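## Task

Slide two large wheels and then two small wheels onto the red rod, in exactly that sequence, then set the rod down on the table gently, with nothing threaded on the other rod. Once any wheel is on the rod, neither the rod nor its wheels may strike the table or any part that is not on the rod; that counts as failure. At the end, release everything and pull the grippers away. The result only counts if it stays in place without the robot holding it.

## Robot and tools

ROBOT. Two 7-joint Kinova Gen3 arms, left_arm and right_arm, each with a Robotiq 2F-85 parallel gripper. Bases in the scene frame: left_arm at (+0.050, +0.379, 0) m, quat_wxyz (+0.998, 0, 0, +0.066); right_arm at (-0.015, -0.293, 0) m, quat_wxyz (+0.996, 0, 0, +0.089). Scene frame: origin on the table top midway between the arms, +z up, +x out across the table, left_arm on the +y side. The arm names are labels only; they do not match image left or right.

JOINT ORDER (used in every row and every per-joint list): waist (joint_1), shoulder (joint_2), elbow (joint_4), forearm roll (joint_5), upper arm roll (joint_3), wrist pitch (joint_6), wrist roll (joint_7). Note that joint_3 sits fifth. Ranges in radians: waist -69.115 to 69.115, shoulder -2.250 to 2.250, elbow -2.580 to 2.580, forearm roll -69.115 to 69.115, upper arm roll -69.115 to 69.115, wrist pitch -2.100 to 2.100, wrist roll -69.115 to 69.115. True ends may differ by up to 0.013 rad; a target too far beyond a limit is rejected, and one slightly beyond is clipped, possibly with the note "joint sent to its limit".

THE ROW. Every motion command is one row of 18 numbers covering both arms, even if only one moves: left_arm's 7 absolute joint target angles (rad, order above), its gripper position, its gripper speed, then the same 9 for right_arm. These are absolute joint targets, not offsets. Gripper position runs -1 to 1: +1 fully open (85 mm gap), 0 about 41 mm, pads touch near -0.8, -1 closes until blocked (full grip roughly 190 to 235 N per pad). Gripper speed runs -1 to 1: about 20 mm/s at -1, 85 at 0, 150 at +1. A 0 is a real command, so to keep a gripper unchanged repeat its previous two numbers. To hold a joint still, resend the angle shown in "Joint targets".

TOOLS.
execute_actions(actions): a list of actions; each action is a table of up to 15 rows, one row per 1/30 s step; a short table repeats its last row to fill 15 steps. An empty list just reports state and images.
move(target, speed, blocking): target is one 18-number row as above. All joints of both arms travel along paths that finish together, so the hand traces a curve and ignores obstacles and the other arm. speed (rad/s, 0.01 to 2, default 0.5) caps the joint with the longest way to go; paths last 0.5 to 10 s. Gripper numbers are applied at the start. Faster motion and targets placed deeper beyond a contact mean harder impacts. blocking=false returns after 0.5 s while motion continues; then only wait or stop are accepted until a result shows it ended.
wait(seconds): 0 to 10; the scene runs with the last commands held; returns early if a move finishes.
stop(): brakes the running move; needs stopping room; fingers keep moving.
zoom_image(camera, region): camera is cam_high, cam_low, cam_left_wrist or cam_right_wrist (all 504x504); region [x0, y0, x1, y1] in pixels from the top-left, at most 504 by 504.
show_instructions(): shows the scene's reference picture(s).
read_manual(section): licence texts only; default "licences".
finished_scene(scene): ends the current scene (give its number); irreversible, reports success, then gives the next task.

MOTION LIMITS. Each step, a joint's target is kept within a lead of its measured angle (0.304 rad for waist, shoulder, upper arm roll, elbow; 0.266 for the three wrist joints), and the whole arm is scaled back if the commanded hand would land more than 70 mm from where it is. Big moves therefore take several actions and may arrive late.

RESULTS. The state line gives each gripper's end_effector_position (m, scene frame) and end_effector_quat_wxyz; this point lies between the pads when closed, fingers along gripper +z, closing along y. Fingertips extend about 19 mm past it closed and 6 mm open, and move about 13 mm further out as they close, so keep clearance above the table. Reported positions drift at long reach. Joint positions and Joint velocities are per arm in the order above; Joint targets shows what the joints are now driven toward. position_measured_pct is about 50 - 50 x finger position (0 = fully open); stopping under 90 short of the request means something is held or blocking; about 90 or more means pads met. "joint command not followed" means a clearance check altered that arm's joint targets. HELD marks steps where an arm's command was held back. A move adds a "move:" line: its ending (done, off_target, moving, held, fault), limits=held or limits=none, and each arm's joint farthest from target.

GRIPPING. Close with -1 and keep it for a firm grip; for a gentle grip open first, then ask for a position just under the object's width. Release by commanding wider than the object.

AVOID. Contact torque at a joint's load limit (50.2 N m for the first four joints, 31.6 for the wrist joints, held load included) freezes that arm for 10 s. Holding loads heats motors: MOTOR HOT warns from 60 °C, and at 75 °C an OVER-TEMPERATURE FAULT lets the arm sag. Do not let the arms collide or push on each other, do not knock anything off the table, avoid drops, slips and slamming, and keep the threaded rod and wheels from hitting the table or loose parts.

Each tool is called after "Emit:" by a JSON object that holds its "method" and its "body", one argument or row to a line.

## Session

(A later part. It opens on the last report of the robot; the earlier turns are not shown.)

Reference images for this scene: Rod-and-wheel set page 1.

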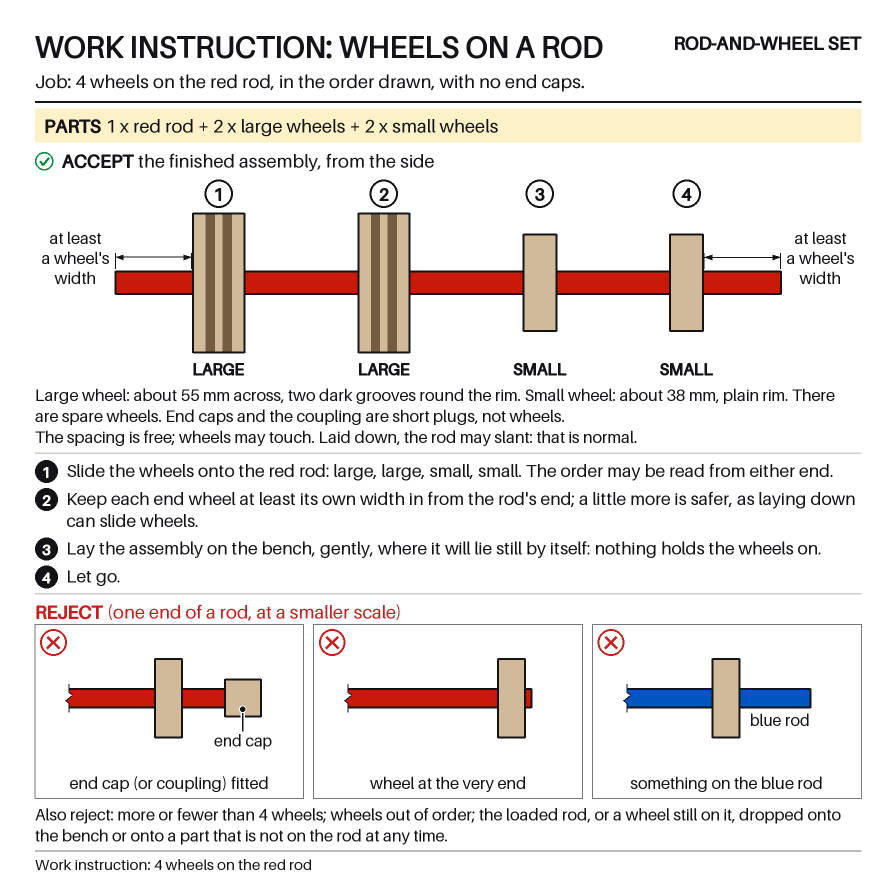

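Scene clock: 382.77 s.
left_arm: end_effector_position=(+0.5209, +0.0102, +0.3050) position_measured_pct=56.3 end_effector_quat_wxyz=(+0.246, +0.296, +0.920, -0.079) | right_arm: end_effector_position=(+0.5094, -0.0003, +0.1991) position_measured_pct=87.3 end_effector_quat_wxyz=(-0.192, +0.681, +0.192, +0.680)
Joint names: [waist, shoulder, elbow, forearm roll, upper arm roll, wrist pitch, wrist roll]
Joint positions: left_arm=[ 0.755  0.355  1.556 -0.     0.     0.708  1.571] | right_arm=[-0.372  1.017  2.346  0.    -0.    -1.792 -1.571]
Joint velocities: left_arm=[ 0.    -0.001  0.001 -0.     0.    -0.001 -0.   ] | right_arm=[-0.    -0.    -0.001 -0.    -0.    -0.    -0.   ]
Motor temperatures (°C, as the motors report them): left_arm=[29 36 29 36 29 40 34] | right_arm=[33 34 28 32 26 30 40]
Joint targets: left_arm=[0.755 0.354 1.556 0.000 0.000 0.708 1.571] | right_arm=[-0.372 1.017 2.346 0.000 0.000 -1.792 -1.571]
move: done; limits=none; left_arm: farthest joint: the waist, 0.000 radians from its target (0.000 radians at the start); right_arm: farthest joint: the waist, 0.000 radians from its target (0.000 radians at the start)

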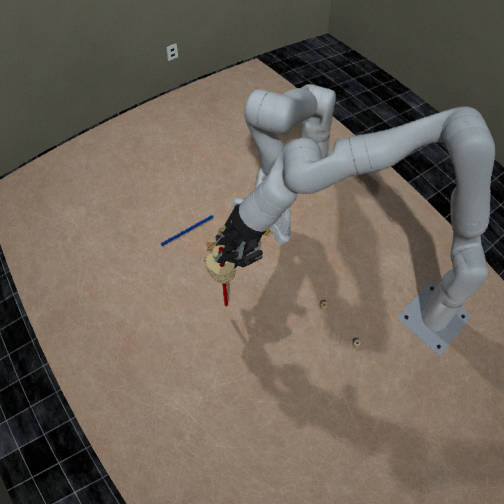

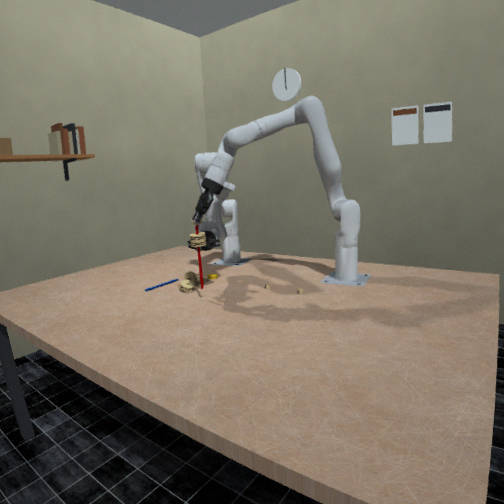

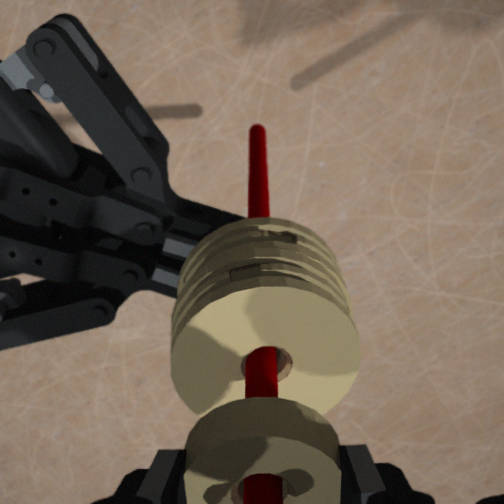

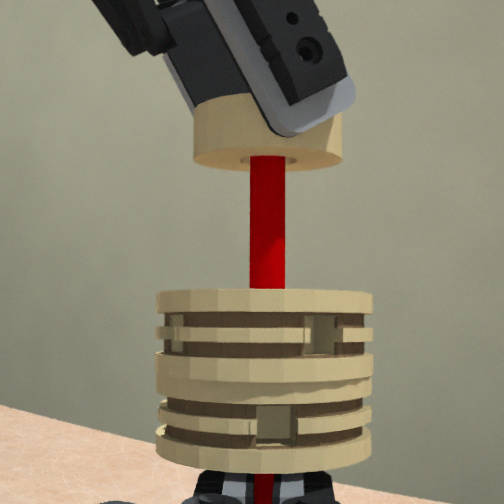

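Emit:
{"method": "move", "body": {
  "target": [0.7553,0.369,1.5921,0,0,0.6569,1.571,-1,-0.3, -0.372,1.017,2.346,0,0,-1.792,-1.571,-1,-0.5],
  "speed": 0.06
}}

Scene clock: 400.00 s.
left_arm: end_effector_position=(+0.5210, +0.0102, +0.2881) position_measured_pct=56.3 end_effector_quat_wxyz=(+0.246, +0.296, +0.920, -0.079) | right_arm: end_effector_position=(+0.5094, -0.0003, +0.1991) position_measured_pct=87.3 end_effector_quat_wxyz=(-0.192, +0.681, +0.192, +0.680)
Joint names: [waist, shoulder, elbow, forearm roll, upper arm roll, wrist pitch, wrist roll]
Joint positions: left_arm=[ 0.755  0.369  1.592  0.    -0.     0.657  1.571] | right_arm=[-0.372  1.017  2.346  0.    -0.    -1.792 -1.571]
Joint velocities: left_arm=[-0.001 -0.    -0.     0.     0.     0.001  0.   ] | right_arm=[ 0.    -0.     0.002 -0.     0.     0.     0.   ]
Motor temperatures (°C, as the motors report them): left_arm=[29 36 29 36 29 40 34] | right_arm=[33 34 28 32 26 30 40]
Joint targets: left_arm=[0.755 0.369 1.592 0.000 0.000 0.657 1.571] | right_arm=[-0.372 1.017 2.346 0.000 0.000 -1.792 -1.571]
move: done; limits=none; left_arm: farthest joint: the waist, 0.000 radians from its target (0.000 radians at the start); right_arm: farthest joint: the waist, 0.000 radians from its target (0.000 radians at the start)

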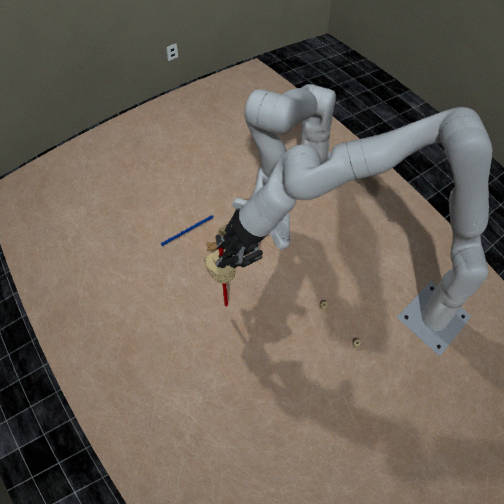

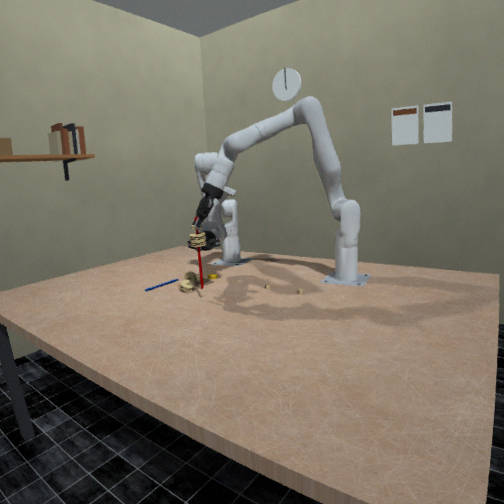

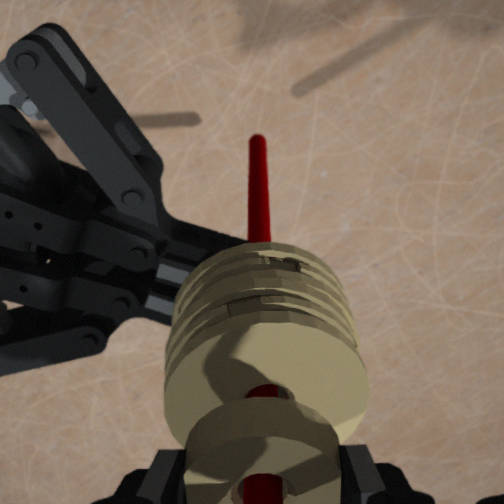

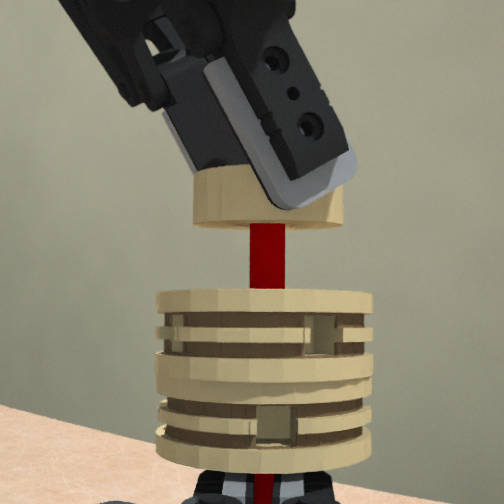

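Emit:
{"method": "move", "body": {
  "target": [0.7553,0.3784,1.6154,0,0,0.624,1.571,-1,-0.3, -0.372,1.017,2.346,0,0,-1.792,-1.571,-1,-0.5],
  "speed": 0.05
}}

Emit:
{"method": "show_instructions", "body": {

}}

Scene clock: 404.30 s.
left_arm: end_effector_position=(+0.5207, +0.0104, +0.2772) position_measured_pct=56.3 end_effector_quat_wxyz=(+0.246, +0.296, +0.919, -0.079) | right_arm: end_effector_position=(+0.5094, -0.0003, +0.1991) position_measured_pct=87.3 end_effector_quat_wxyz=(-0.192, +0.681, +0.192, +0.680)
Joint names: [waist, shoulder, elbow, forearm roll, upper arm roll, wrist pitch, wrist roll]
Joint positions: left_arm=[ 0.755  0.378  1.615  0.    -0.     0.624  1.571] | right_arm=[-0.372  1.017  2.346  0.    -0.    -1.792 -1.571]
Joint velocities: left_arm=[ 0.001 -0.     0.     0.001 -0.    -0.001 -0.001] | right_arm=[ 0.    -0.     0.001  0.    -0.    -0.    -0.   ]
Motor temperatures (°C, as the motors report them): left_arm=[29 36 29 36 29 40 34] | right_arm=[33 34 28 32 26 30 40]
Joint targets: left_arm=[0.755 0.378 1.615 0.000 0.000 0.624 1.571] | right_arm=[-0.372 1.017 2.346 0.000 0.000 -1.792 -1.571]
move: done; limits=none; left_arm: farthest joint: the waist, 0.000 radians from its target (0.000 radians at the start); right_arm: farthest joint: the waist, 0.000 radians from its target (0.000 radians at the start)

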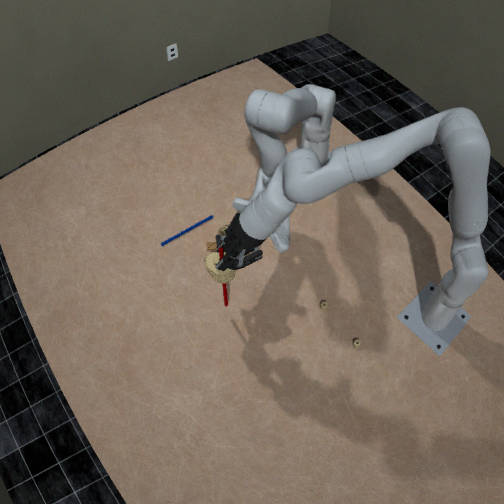

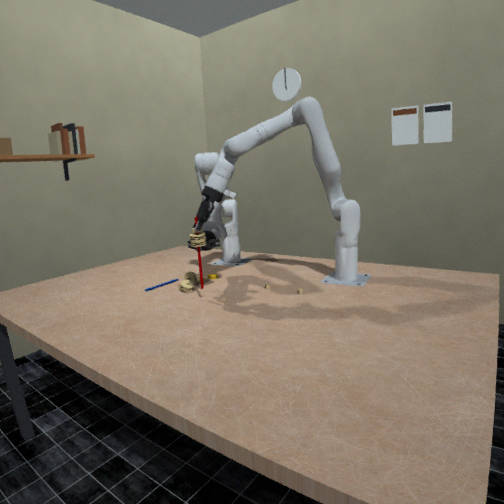

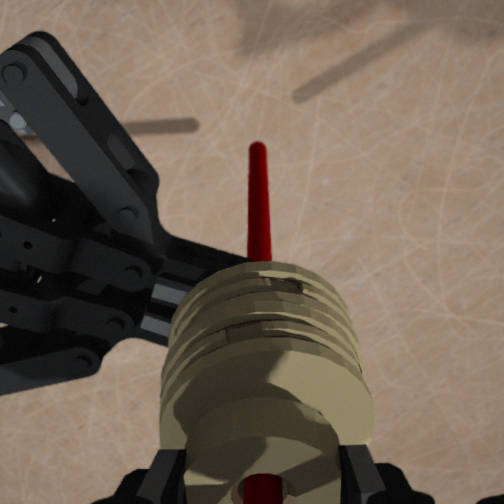

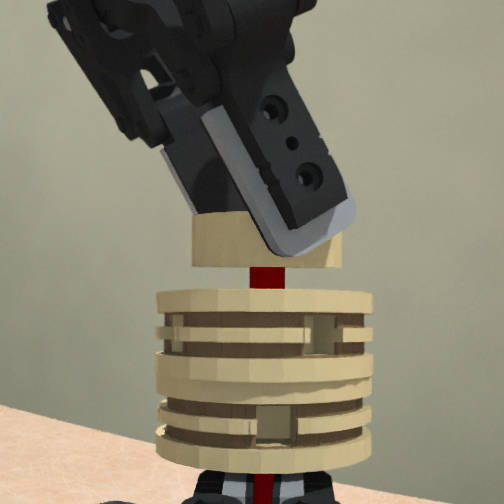

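Reference images for this scene: Rod-and-wheel set page 1.

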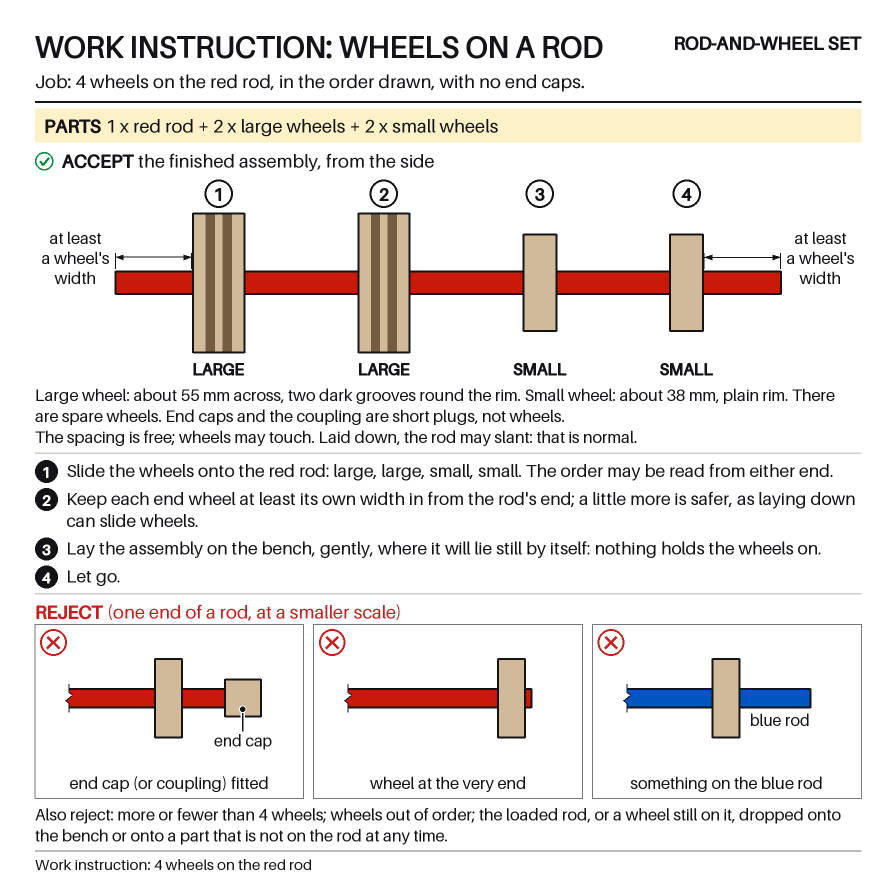

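Emit:
{"method": "move", "body": {
  "target": [0.7553,0.3815,1.623,0,0,0.6132,1.571,-1,-0.3, -0.372,1.017,2.346,0,0,-1.792,-1.571,-1,-0.5],
  "speed": 0.03
}}

Emit:
{"method": "execute_actions", "body": {
  "actions": [
    [[0.7553,0.3815,1.623,0,0,0.6132,1.571,0.5,0.3, -0.372,1.017,2.346,0,0,-1.792,-1.571,-1,-0.5]]
  ]
}}

Scene clock: 407.07 s.
left_arm: end_effector_position=(+0.5206, +0.0105, +0.2737) position_measured_pct=56.3 end_effector_quat_wxyz=(+0.247, +0.296, +0.919, -0.079) | right_arm: end_effector_position=(+0.5094, -0.0003, +0.1991) position_measured_pct=87.3 end_effector_quat_wxyz=(-0.192, +0.681, +0.192, +0.680)
Joint names: [waist, shoulder, elbow, forearm roll, upper arm roll, wrist pitch, wrist roll]
Joint positions: left_arm=[ 0.755  0.381  1.623 -0.    -0.     0.613  1.571] | right_arm=[-0.372  1.017  2.346  0.    -0.    -1.792 -1.571]
Joint velocities: left_arm=[-0. -0.  0.  0.  0.  0.  0.] | right_arm=[ 0.    -0.     0.001  0.     0.    -0.    -0.   ]
Motor temperatures (°C, as the motors report them): left_arm=[29 36 29 36 29 40 34] | right_arm=[33 34 28 32 26 30 40]
Joint targets: left_arm=[0.755 0.382 1.623 0.000 0.000 0.613 1.571] | right_arm=[-0.372 1.017 2.346 0.000 0.000 -1.792 -1.571]
move: done; limits=none; left_arm: farthest joint: the waist, 0.000 radians from its target (0.000 radians at the start); right_arm: farthest joint: the waist, 0.000 radians from its target (0.000 radians at the start)

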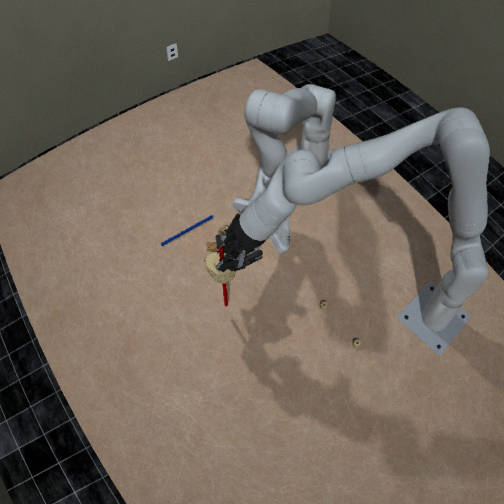

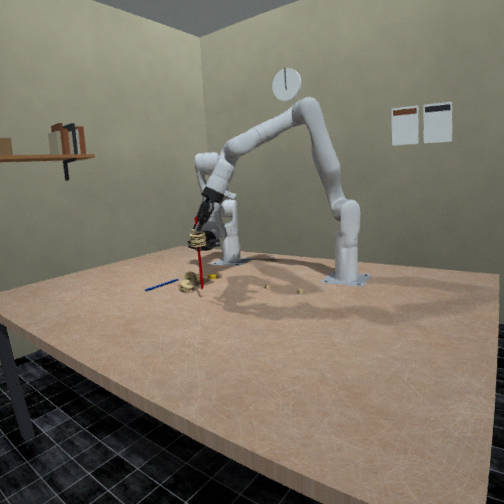

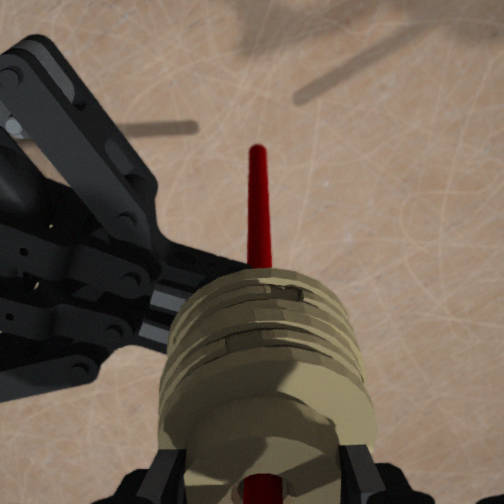

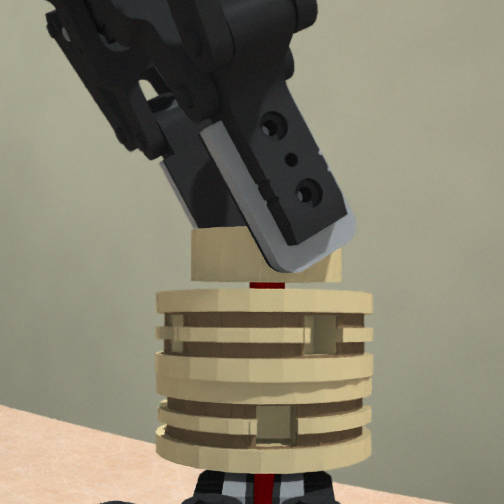

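Scene clock: 407.57 s.
left_arm: end_effector_position=(+0.5206, +0.0105, +0.2737) position_measured_pct=25.4 end_effector_quat_wxyz=(+0.247, +0.296, +0.919, -0.079) | right_arm: end_effector_position=(+0.5093, -0.0003, +0.1990) position_measured_pct=87.3 end_effector_quat_wxyz=(-0.192, +0.681, +0.192, +0.680)
Joint names: [waist, shoulder, elbow, forearm roll, upper arm roll, wrist pitch, wrist roll]
Joint positions: left_arm=[0.755 0.381 1.623 0.    0.    0.613 1.571] | right_arm=[-0.372  1.017  2.346  0.    -0.    -1.792 -1.571]
Joint velocities: left_arm=[-0.001  0.001 -0.     0.001  0.    -0.     0.   ] | right_arm=[ 0.001  0.     0.001 -0.    -0.     0.     0.   ]
Motor temperatures (°C, as the motors report them): left_arm=[29 36 29 36 29 40 34] | right_arm=[33 34 28 32 26 30 40]
Joint targets: left_arm=[0.755 0.382 1.623 0.000 0.000 0.613 1.571] | right_arm=[-0.372 1.017 2.346 0.000 0.000 -1.792 -1.571]
Step readings (joint positions):
0: left_arm=[0.755 0.381 1.623 -0.000 -0.000 0.613 1.571] | right_arm=[-0.372 1.017 2.346 0.000 -0.000 -1.792 -1.571]
1: left_arm=[0.755 0.381 1.623 0.000 0.000 0.613 1.571] | right_arm=[-0.372 1.017 2.346 0.000 -0.000 -1.792 -1.571]
2: left_arm=[0.755 0.382 1.623 0.000 -0.000 0.613 1.571] | right_arm=[-0.372 1.017 2.346 0.000 -0.000 -1.792 -1.571]
4: left_arm=[0.755 0.382 1.623 0.000 -0.000 0.613 1.571] | right_arm=[-0.372 1.017 2.346 -0.000 -0.000 -1.792 -1.571]
8: left_arm=[0.755 0.381 1.623 -0.000 -0.000 0.613 1.571] | right_arm=[-0.372 1.017 2.346 0.000 -0.000 -1.792 -1.571]
15: Joint positions above

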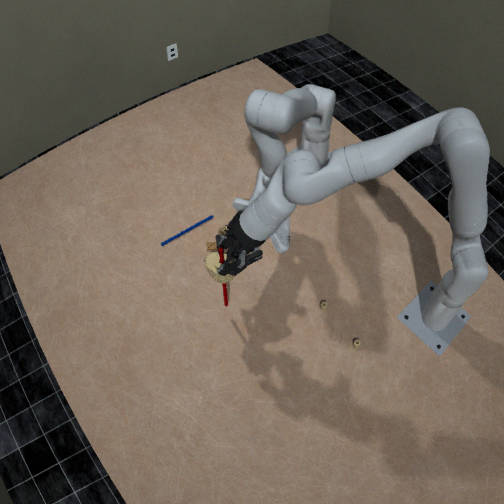

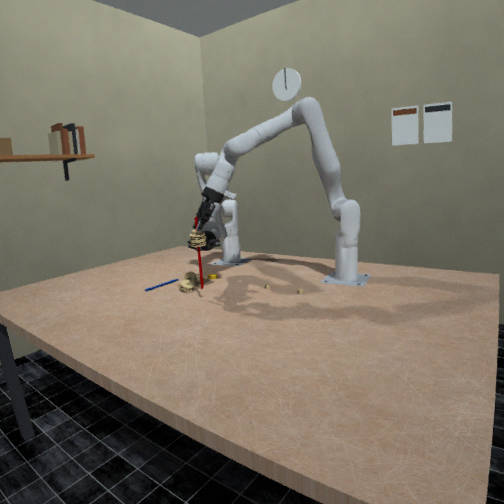

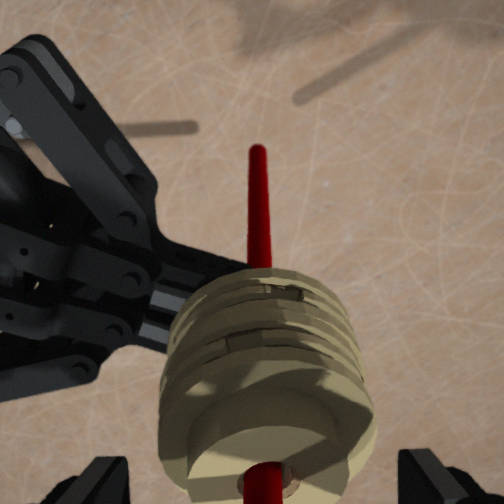

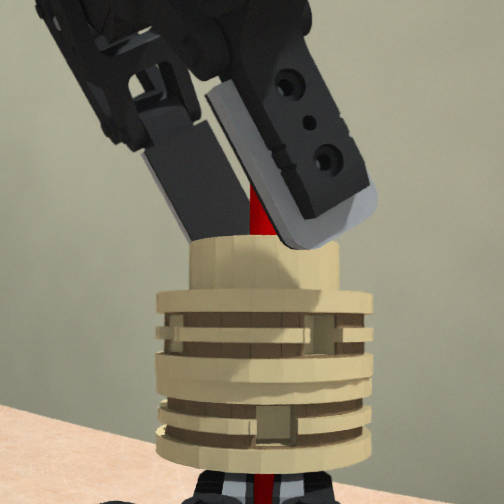

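Emit:
{"method": "move", "body": {
  "target": [0.7553,0.3144,1.3857,0,0,0.9183,1.571,0.5,0.3, -0.372,1.017,2.346,0,0,-1.792,-1.571,-1,-0.5],
  "speed": 0.3
}}

Emit:
{"method": "move", "body": {
  "target": [1.096,0.75,0.70,0,0,1.168,1.571,0.5,0.3, 0.578,1.017,2.346,0,0,-1.792,-1.571,-1,-0.5],
  "speed": 0.7
}}

Emit:
{"method": "move", "body": {
  "target": [1.12,0.4958,1.5192,0,0,0.603,1.571,0.5,0.3, 0.578,1.017,2.346,0,0,-1.792,-1.571,-1,-0.5],
  "speed": 0.7
}}

Scene clock: 412.33 s.
left_arm: end_effector_position=(+0.5204, +0.0106, +0.3748) position_measured_pct=25.0 end_effector_quat_wxyz=(+0.246, +0.296, +0.920, -0.079) | right_arm: end_effector_position=(+0.5093, -0.0003, +0.1990) position_measured_pct=87.3 end_effector_quat_wxyz=(-0.192, +0.681, +0.192, +0.680)
Joint names: [waist, shoulder, elbow, forearm roll, upper arm roll, wrist pitch, wrist roll]
Joint positions: left_arm=[ 0.755  0.314  1.386 -0.    -0.     0.918  1.571] | right_arm=[-0.372  1.017  2.346  0.    -0.    -1.792 -1.571]
Joint velocities: left_arm=[ 0.001 -0.001 -0.     0.001 -0.     0.001 -0.   ] | right_arm=[ 0.    -0.     0.001  0.    -0.     0.     0.   ]
Motor temperatures (°C, as the motors report them): left_arm=[29 36 29 36 29 40 34] | right_arm=[33 34 28 32 26 30 40]
Joint targets: left_arm=[0.755 0.314 1.386 0.000 0.000 0.918 1.571] | right_arm=[-0.372 1.017 2.346 0.000 0.000 -1.792 -1.571]
move: done; limits=none; left_arm: farthest joint: the waist, 0.000 radians from its target (0.000 radians at the start); right_arm: farthest joint: the waist, 0.000 radians from its target (0.000 radians at the start)

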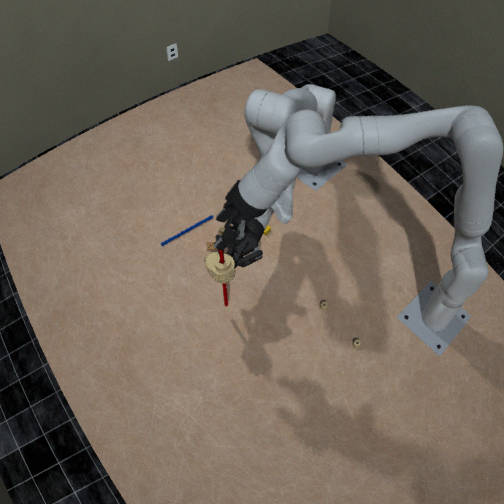

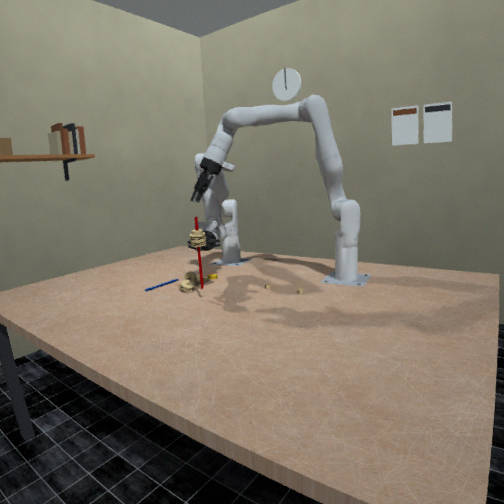

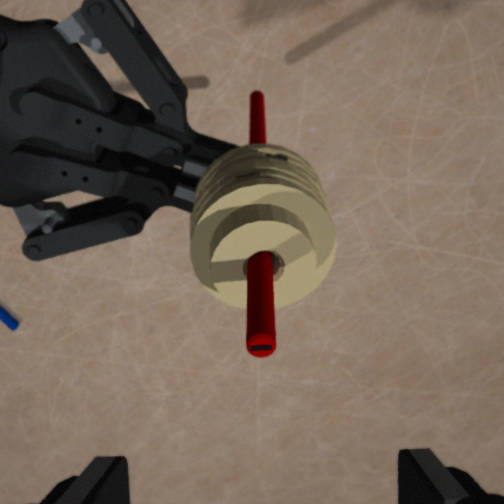

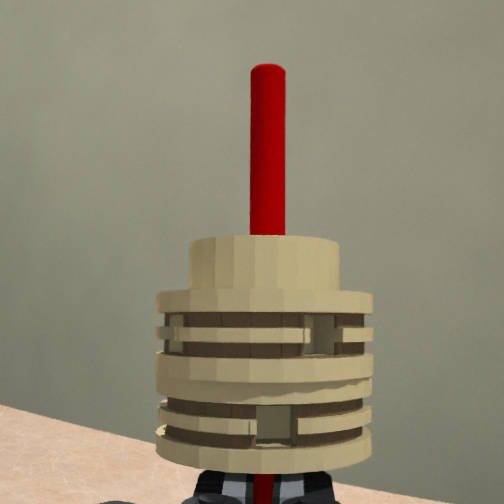

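Scene clock: 414.33 s.
left_arm: end_effector_position=(+0.4599, -0.2545, +0.3610) position_measured_pct=25.0 end_effector_quat_wxyz=(+0.229, +0.447, +0.856, -0.120) | right_arm: end_effector_position=(+0.5283, -0.5492, +0.1990) position_measured_pct=87.3 end_effector_quat_wxyz=(+0.140, +0.693, -0.140, +0.693)
Joint names: [waist, shoulder, elbow, forearm roll, upper arm roll, wrist pitch, wrist roll]
Joint positions: left_arm=[1.096 0.75  0.7   0.    0.    1.168 1.571] | right_arm=[ 0.578  1.017  2.346 -0.     0.    -1.792 -1.571]
Joint velocities: left_arm=[ 0.     0.001 -0.    -0.001 -0.     0.     0.   ] | right_arm=[ 0.003  0.     0.002  0.    -0.    -0.     0.   ]
Motor temperatures (°C, as the motors report them): left_arm=[29 36 29 36 29 40 34] | right_arm=[33 34 28 32 26 30 40]
Joint targets: left_arm=[1.096 0.750 0.700 0.000 0.000 1.168 1.571] | right_arm=[0.578 1.017 2.346 0.000 0.000 -1.792 -1.571]
move: done; limits=none; left_arm: farthest joint: the waist, 0.000 radians from its target (0.341 radians at the start); right_arm: farthest joint: the waist, 0.000 radians from its target (0.950 radians at the start)

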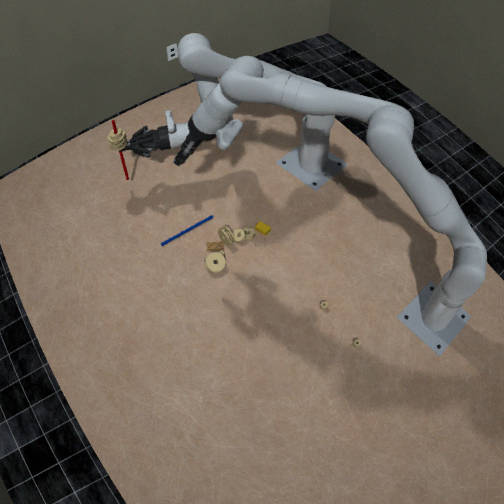

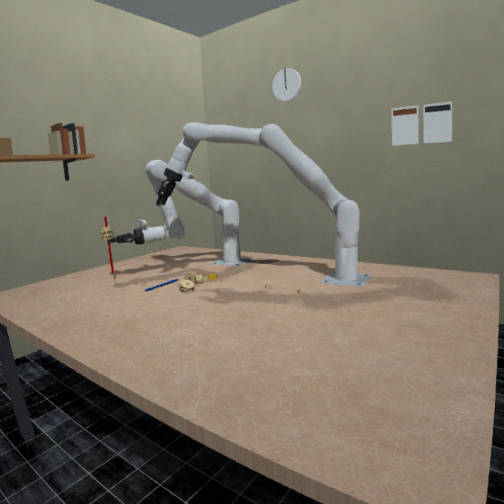

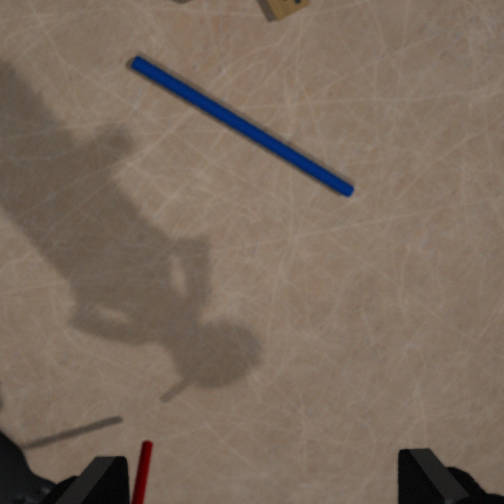

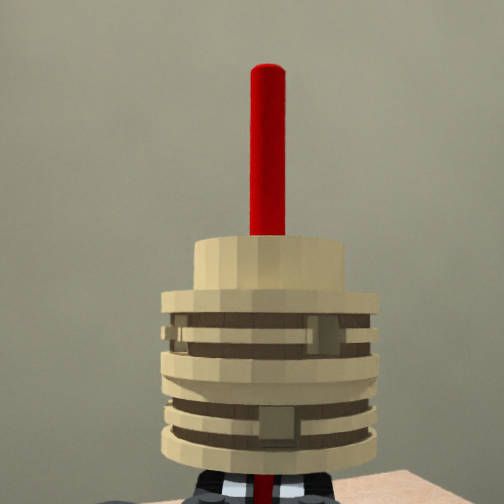

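Scene clock: 416.10 s.
left_arm: end_effector_position=(+0.3813, -0.1683, +0.2501) position_measured_pct=25.0 end_effector_quat_wxyz=(+0.228, +0.458, +0.851, -0.123) | right_arm: end_effector_position=(+0.5282, -0.5493, +0.1990) position_measured_pct=87.3 end_effector_quat_wxyz=(+0.140, +0.693, -0.140, +0.693)
Joint names: [waist, shoulder, elbow, forearm roll, upper arm roll, wrist pitch, wrist roll]
Joint positions: left_arm=[1.12  0.496 1.519 0.    0.    0.603 1.571] | right_arm=[ 0.578  1.017  2.346  0.    -0.    -1.792 -1.571]
Joint velocities: left_arm=[ 0.001 -0.003  0.     0.001 -0.    -0.001 -0.   ] | right_arm=[-0.    -0.     0.001 -0.001  0.    -0.    -0.   ]
Motor temperatures (°C, as the motors report them): left_arm=[29 36 29 36 29 40 34] | right_arm=[33 34 28 32 26 30 40]
Joint targets: left_arm=[1.120 0.496 1.519 0.000 0.000 0.603 1.571] | right_arm=[0.578 1.017 2.346 0.000 0.000 -1.792 -1.571]
move: done; limits=none; left_arm: farthest joint: the waist, 0.000 radians from its target (0.024 radians at the start); right_arm: farthest joint: the waist, 0.000 radians from its target (0.000 radians at the start)

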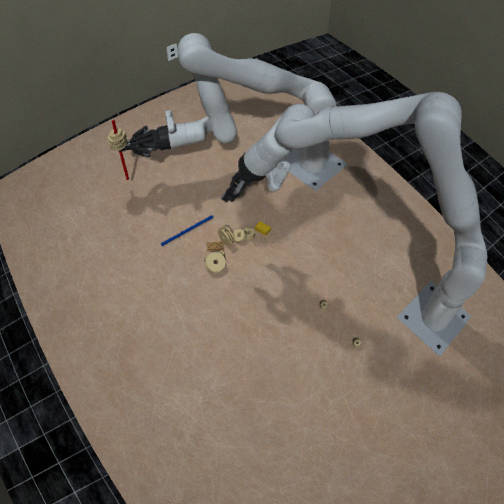

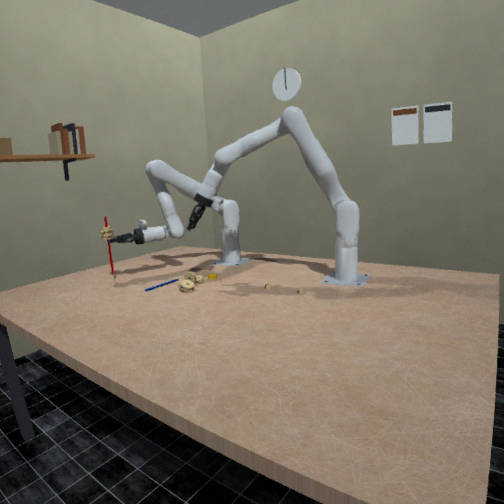

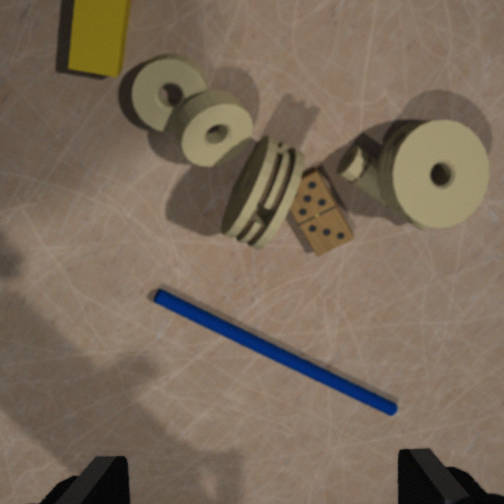

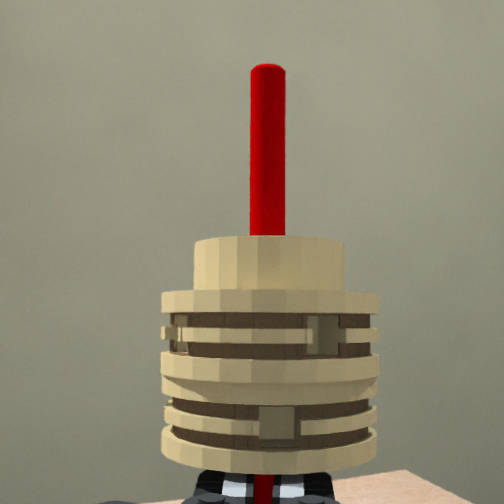

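Emit:
{"method": "zoom_image", "body": {
  "camera": "cam_left_wrist",
  "region": [60, 0, 380, 260]
}}

Region (60, 0, 380, 260) of cam_left_wrist's 504x504 image, scaled by 1.575; it fills the top 410 rows of this view, and the rest is white.

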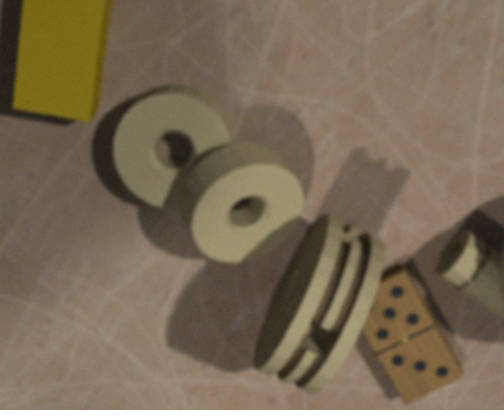

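Emit:
{"method": "move", "body": {
  "target": [1.158,0.9418,1.0588,0,0,1.1409,2.49,0.25,0.3, 0.578,1.017,2.346,0,0,-1.792,-1.571,-1,-0.5],
  "speed": 0.7
}}

Scene clock: 483.90 s.
left_arm: end_effector_position=(+0.3532, -0.1689, +0.0902) position_measured_pct=37.7 end_effector_quat_wxyz=(+0.000, +0.053, +0.999, -0.000) | right_arm: end_effector_position=(+0.5282, -0.5493, +0.1990) position_measured_pct=87.3 end_effector_quat_wxyz=(+0.140, +0.693, -0.140, +0.693)
Joint names: [waist, shoulder, elbow, forearm roll, upper arm roll, wrist pitch, wrist roll]
Joint positions: left_arm=[1.158 0.941 1.059 0.    0.    1.141 2.49 ] | right_arm=[ 0.578  1.017  2.346  0.    -0.    -1.792 -1.571]
Joint velocities: left_arm=[-0.     0.004 -0.001  0.001  0.    -0.    -0.   ] | right_arm=[-0.    -0.    -0.001  0.    -0.    -0.    -0.   ]
Motor temperatures (°C, as the motors report them): left_arm=[29 36 29 36 29 40 34] | right_arm=[33 34 28 32 26 30 40]
Joint targets: left_arm=[1.158 0.942 1.059 0.000 0.000 1.141 2.490] | right_arm=[0.578 1.017 2.346 0.000 0.000 -1.792 -1.571]
move: done; limits=none; left_arm: farthest joint: the waist, 0.000 radians from its target (0.038 radians at the start); right_arm: farthest joint: the waist, 0.000 radians from its target (0.000 radians at the start)

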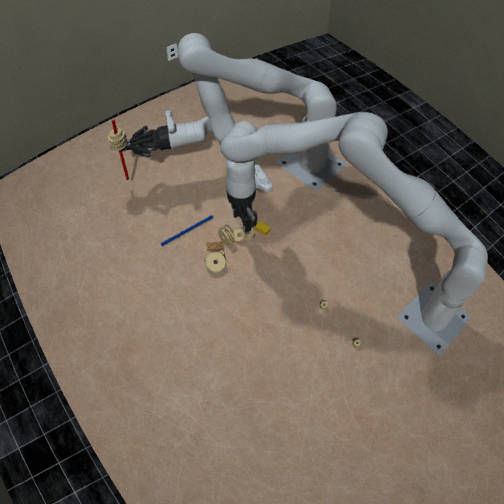

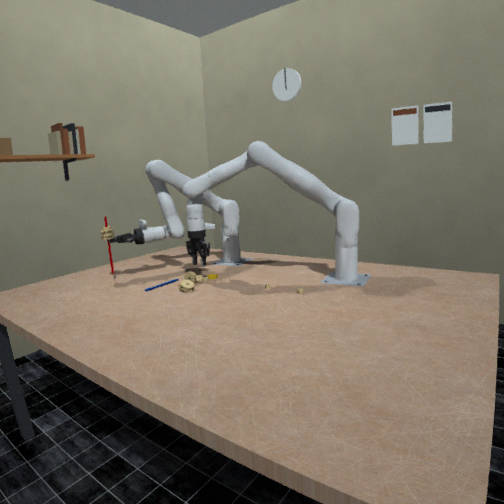

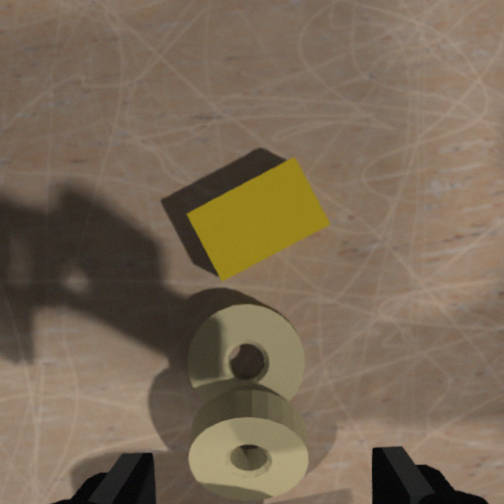

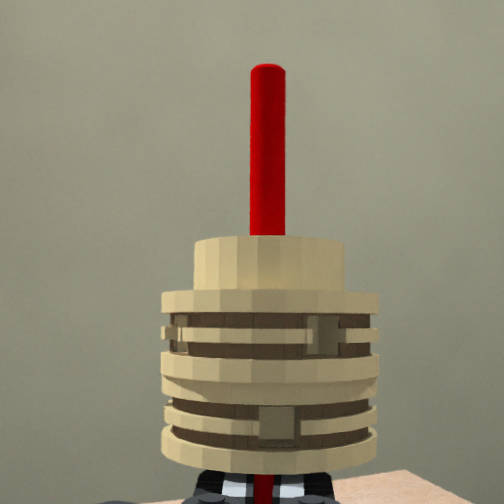

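Emit:
{"method": "move", "body": {
  "target": [1.158,1.0391,1.0797,0,0,1.0228,2.49,0.25,0.3, 0.578,1.017,2.346,0,0,-1.792,-1.571,-1,-0.5],
  "speed": 0.15
}}

Scene clock: 490.60 s.
left_arm: end_effector_position=(+0.3557, -0.1732, +0.0232) position_measured_pct=37.7 end_effector_quat_wxyz=(+0.000, +0.053, +0.999, -0.000) | right_arm: end_effector_position=(+0.5282, -0.5493, +0.1990) position_measured_pct=87.3 end_effector_quat_wxyz=(+0.140, +0.693, -0.140, +0.693)
Joint names: [waist, shoulder, elbow, forearm roll, upper arm roll, wrist pitch, wrist roll]
Joint positions: left_arm=[1.158 1.039 1.08  0.    0.    1.023 2.49 ] | right_arm=[ 0.578  1.017  2.346  0.    -0.    -1.792 -1.571]
Joint velocities: left_arm=[ 0.001  0.001 -0.     0.    -0.     0.     0.   ] | right_arm=[-0.  0. -0.  0.  0.  0.  0.]
Motor temperatures (°C, as the motors report them): left_arm=[29 36 29 36 29 40 34] | right_arm=[33 34 28 32 26 30 40]
Joint targets: left_arm=[1.158 1.039 1.080 0.000 0.000 1.023 2.490] | right_arm=[0.578 1.017 2.346 0.000 0.000 -1.792 -1.571]
move: done; limits=none; left_arm: farthest joint: the waist, 0.000 radians from its target (0.000 radians at the start); right_arm: farthest joint: the waist, 0.000 radians from its target (0.000 radians at the start)

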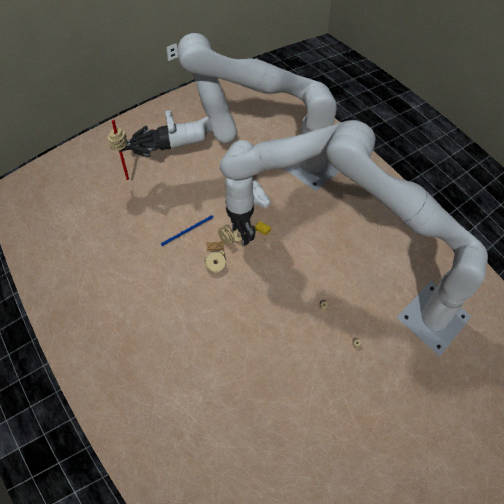

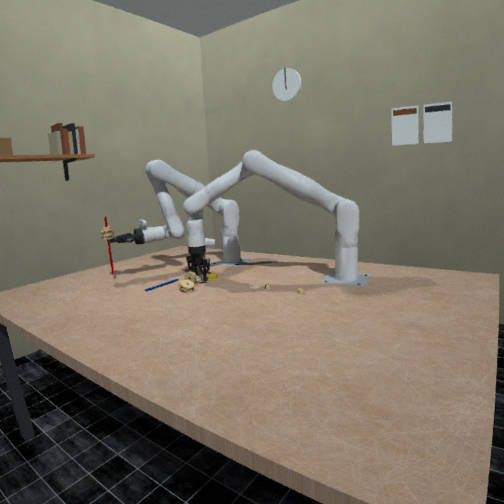

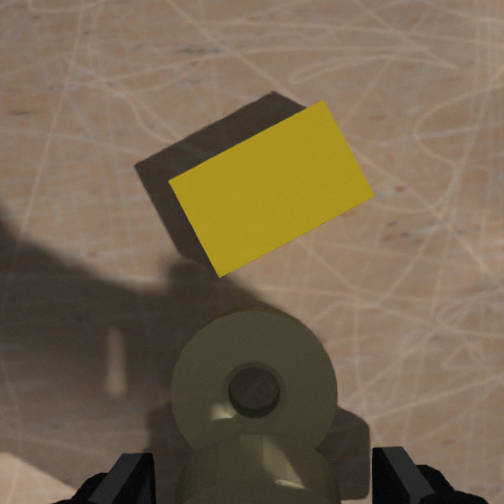

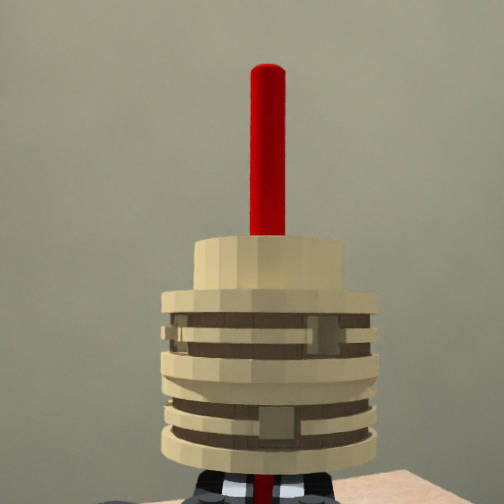

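Emit:
{"method": "execute_actions", "body": {
  "actions": [
    [[1.158,1.0391,1.0797,0,0,1.0228,2.49,-1,0, 0.578,1.017,2.346,0,0,-1.792,-1.571,-1,-0.5]],
    [[1.158,1.0391,1.0797,0,0,1.0228,2.49,-1,0, 0.578,1.017,2.346,0,0,-1.792,-1.571,-1,-0.5]]
  ]
}}

Scene clock: 493.07 s.
left_arm: end_effector_position=(+0.3559, -0.1733, +0.0237) position_measured_pct=55.6 end_effector_quat_wxyz=(+0.000, +0.053, +0.999, -0.000) | right_arm: end_effector_position=(+0.5282, -0.5493, +0.1990) position_measured_pct=87.3 end_effector_quat_wxyz=(+0.140, +0.693, -0.140, +0.693)
Joint names: [waist, shoulder, elbow, forearm roll, upper arm roll, wrist pitch, wrist roll]
Joint positions: left_arm=[ 1.158  1.038  1.08  -0.    -0.     1.023  2.49 ] | right_arm=[ 0.578  1.017  2.346  0.    -0.    -1.792 -1.571]
Joint velocities: left_arm=[-0.001 -0.    -0.    -0.     0.     0.     0.   ] | right_arm=[-0.    -0.     0.001 -0.     0.     0.     0.   ]
Motor temperatures (°C, as the motors report them): left_arm=[29 36 29 36 29 40 34] | right_arm=[33 34 28 32 26 30 40]
Joint targets: left_arm=[1.158 1.039 1.080 0.000 0.000 1.023 2.490] | right_arm=[0.578 1.017 2.346 0.000 0.000 -1.792 -1.571]
Step readings (joint positions; steps 1 to 15: 1st action; 16 to 30: 2nd action):
0: left_arm=[1.158 1.039 1.080 0.000 0.000 1.023 2.490] | right_arm=[0.578 1.017 2.346 0.000 -0.000 -1.792 -1.571]
1: left_arm=[1.158 1.039 1.080 0.000 0.000 1.023 2.490] | right_arm=[0.578 1.017 2.346 0.000 -0.000 -1.792 -1.571]
2: left_arm=[1.158 1.039 1.080 0.000 0.000 1.023 2.490] | right_arm=[0.578 1.017 2.346 0.000 -0.000 -1.792 -1.571]
4: left_arm=[1.158 1.039 1.080 0.000 0.000 1.023 2.490] | right_arm=[0.578 1.017 2.346 0.000 -0.000 -1.792 -1.571]
8: left_arm=[1.158 1.039 1.080 -0.000 -0.000 1.023 2.490] | right_arm=[0.578 1.017 2.346 0.000 -0.000 -1.792 -1.571]
15: left_arm=[1.158 1.038 1.080 -0.000 -0.000 1.023 2.490] | right_arm=[0.578 1.017 2.346 0.000 -0.000 -1.792 -1.571]
16: left_arm=[1.158 1.038 1.080 -0.000 -0.000 1.023 2.490] | right_arm=[0.578 1.017 2.346 0.000 -0.000 -1.792 -1.571]
17: left_arm=[1.158 1.038 1.080 -0.000 -0.000 1.023 2.490] | right_arm=[0.578 1.017 2.346 0.000 -0.000 -1.792 -1.571]
19: left_arm=[1.158 1.038 1.080 -0.000 -0.000 1.023 2.490] | right_arm=[0.578 1.017 2.346 0.000 -0.000 -1.792 -1.571]
23: left_arm=[1.158 1.038 1.080 -0.000 -0.000 1.023 2.490] | right_arm=[0.578 1.017 2.346 0.000 -0.000 -1.792 -1.571]
30: Joint positions above

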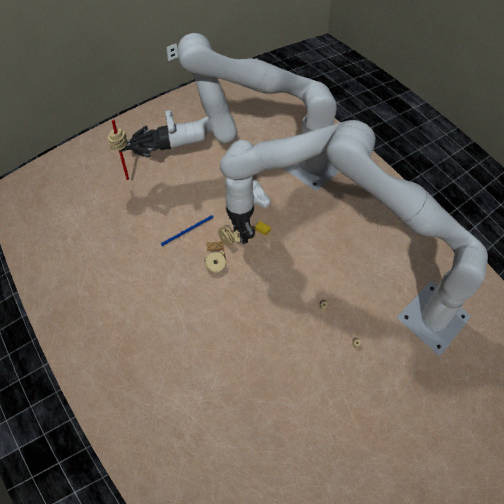

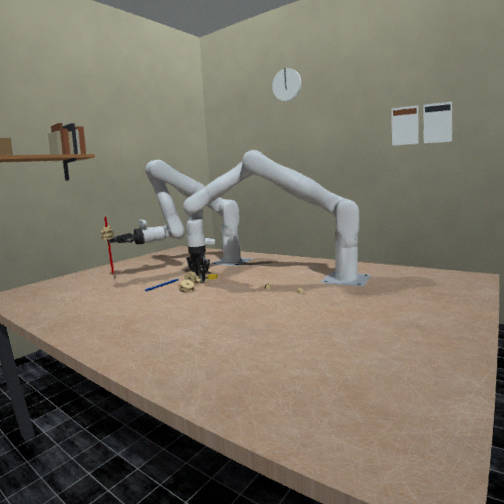

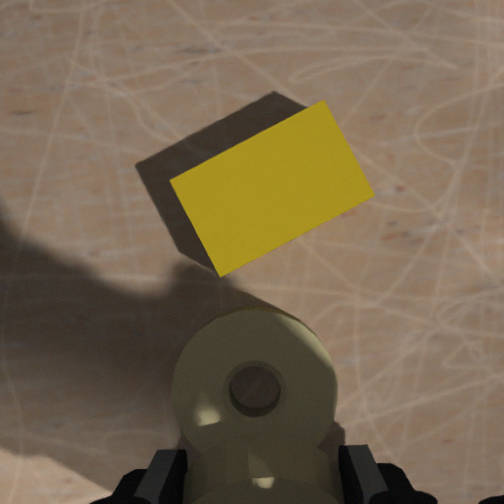

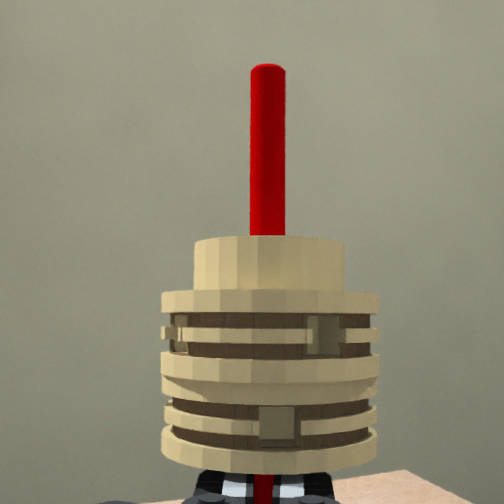

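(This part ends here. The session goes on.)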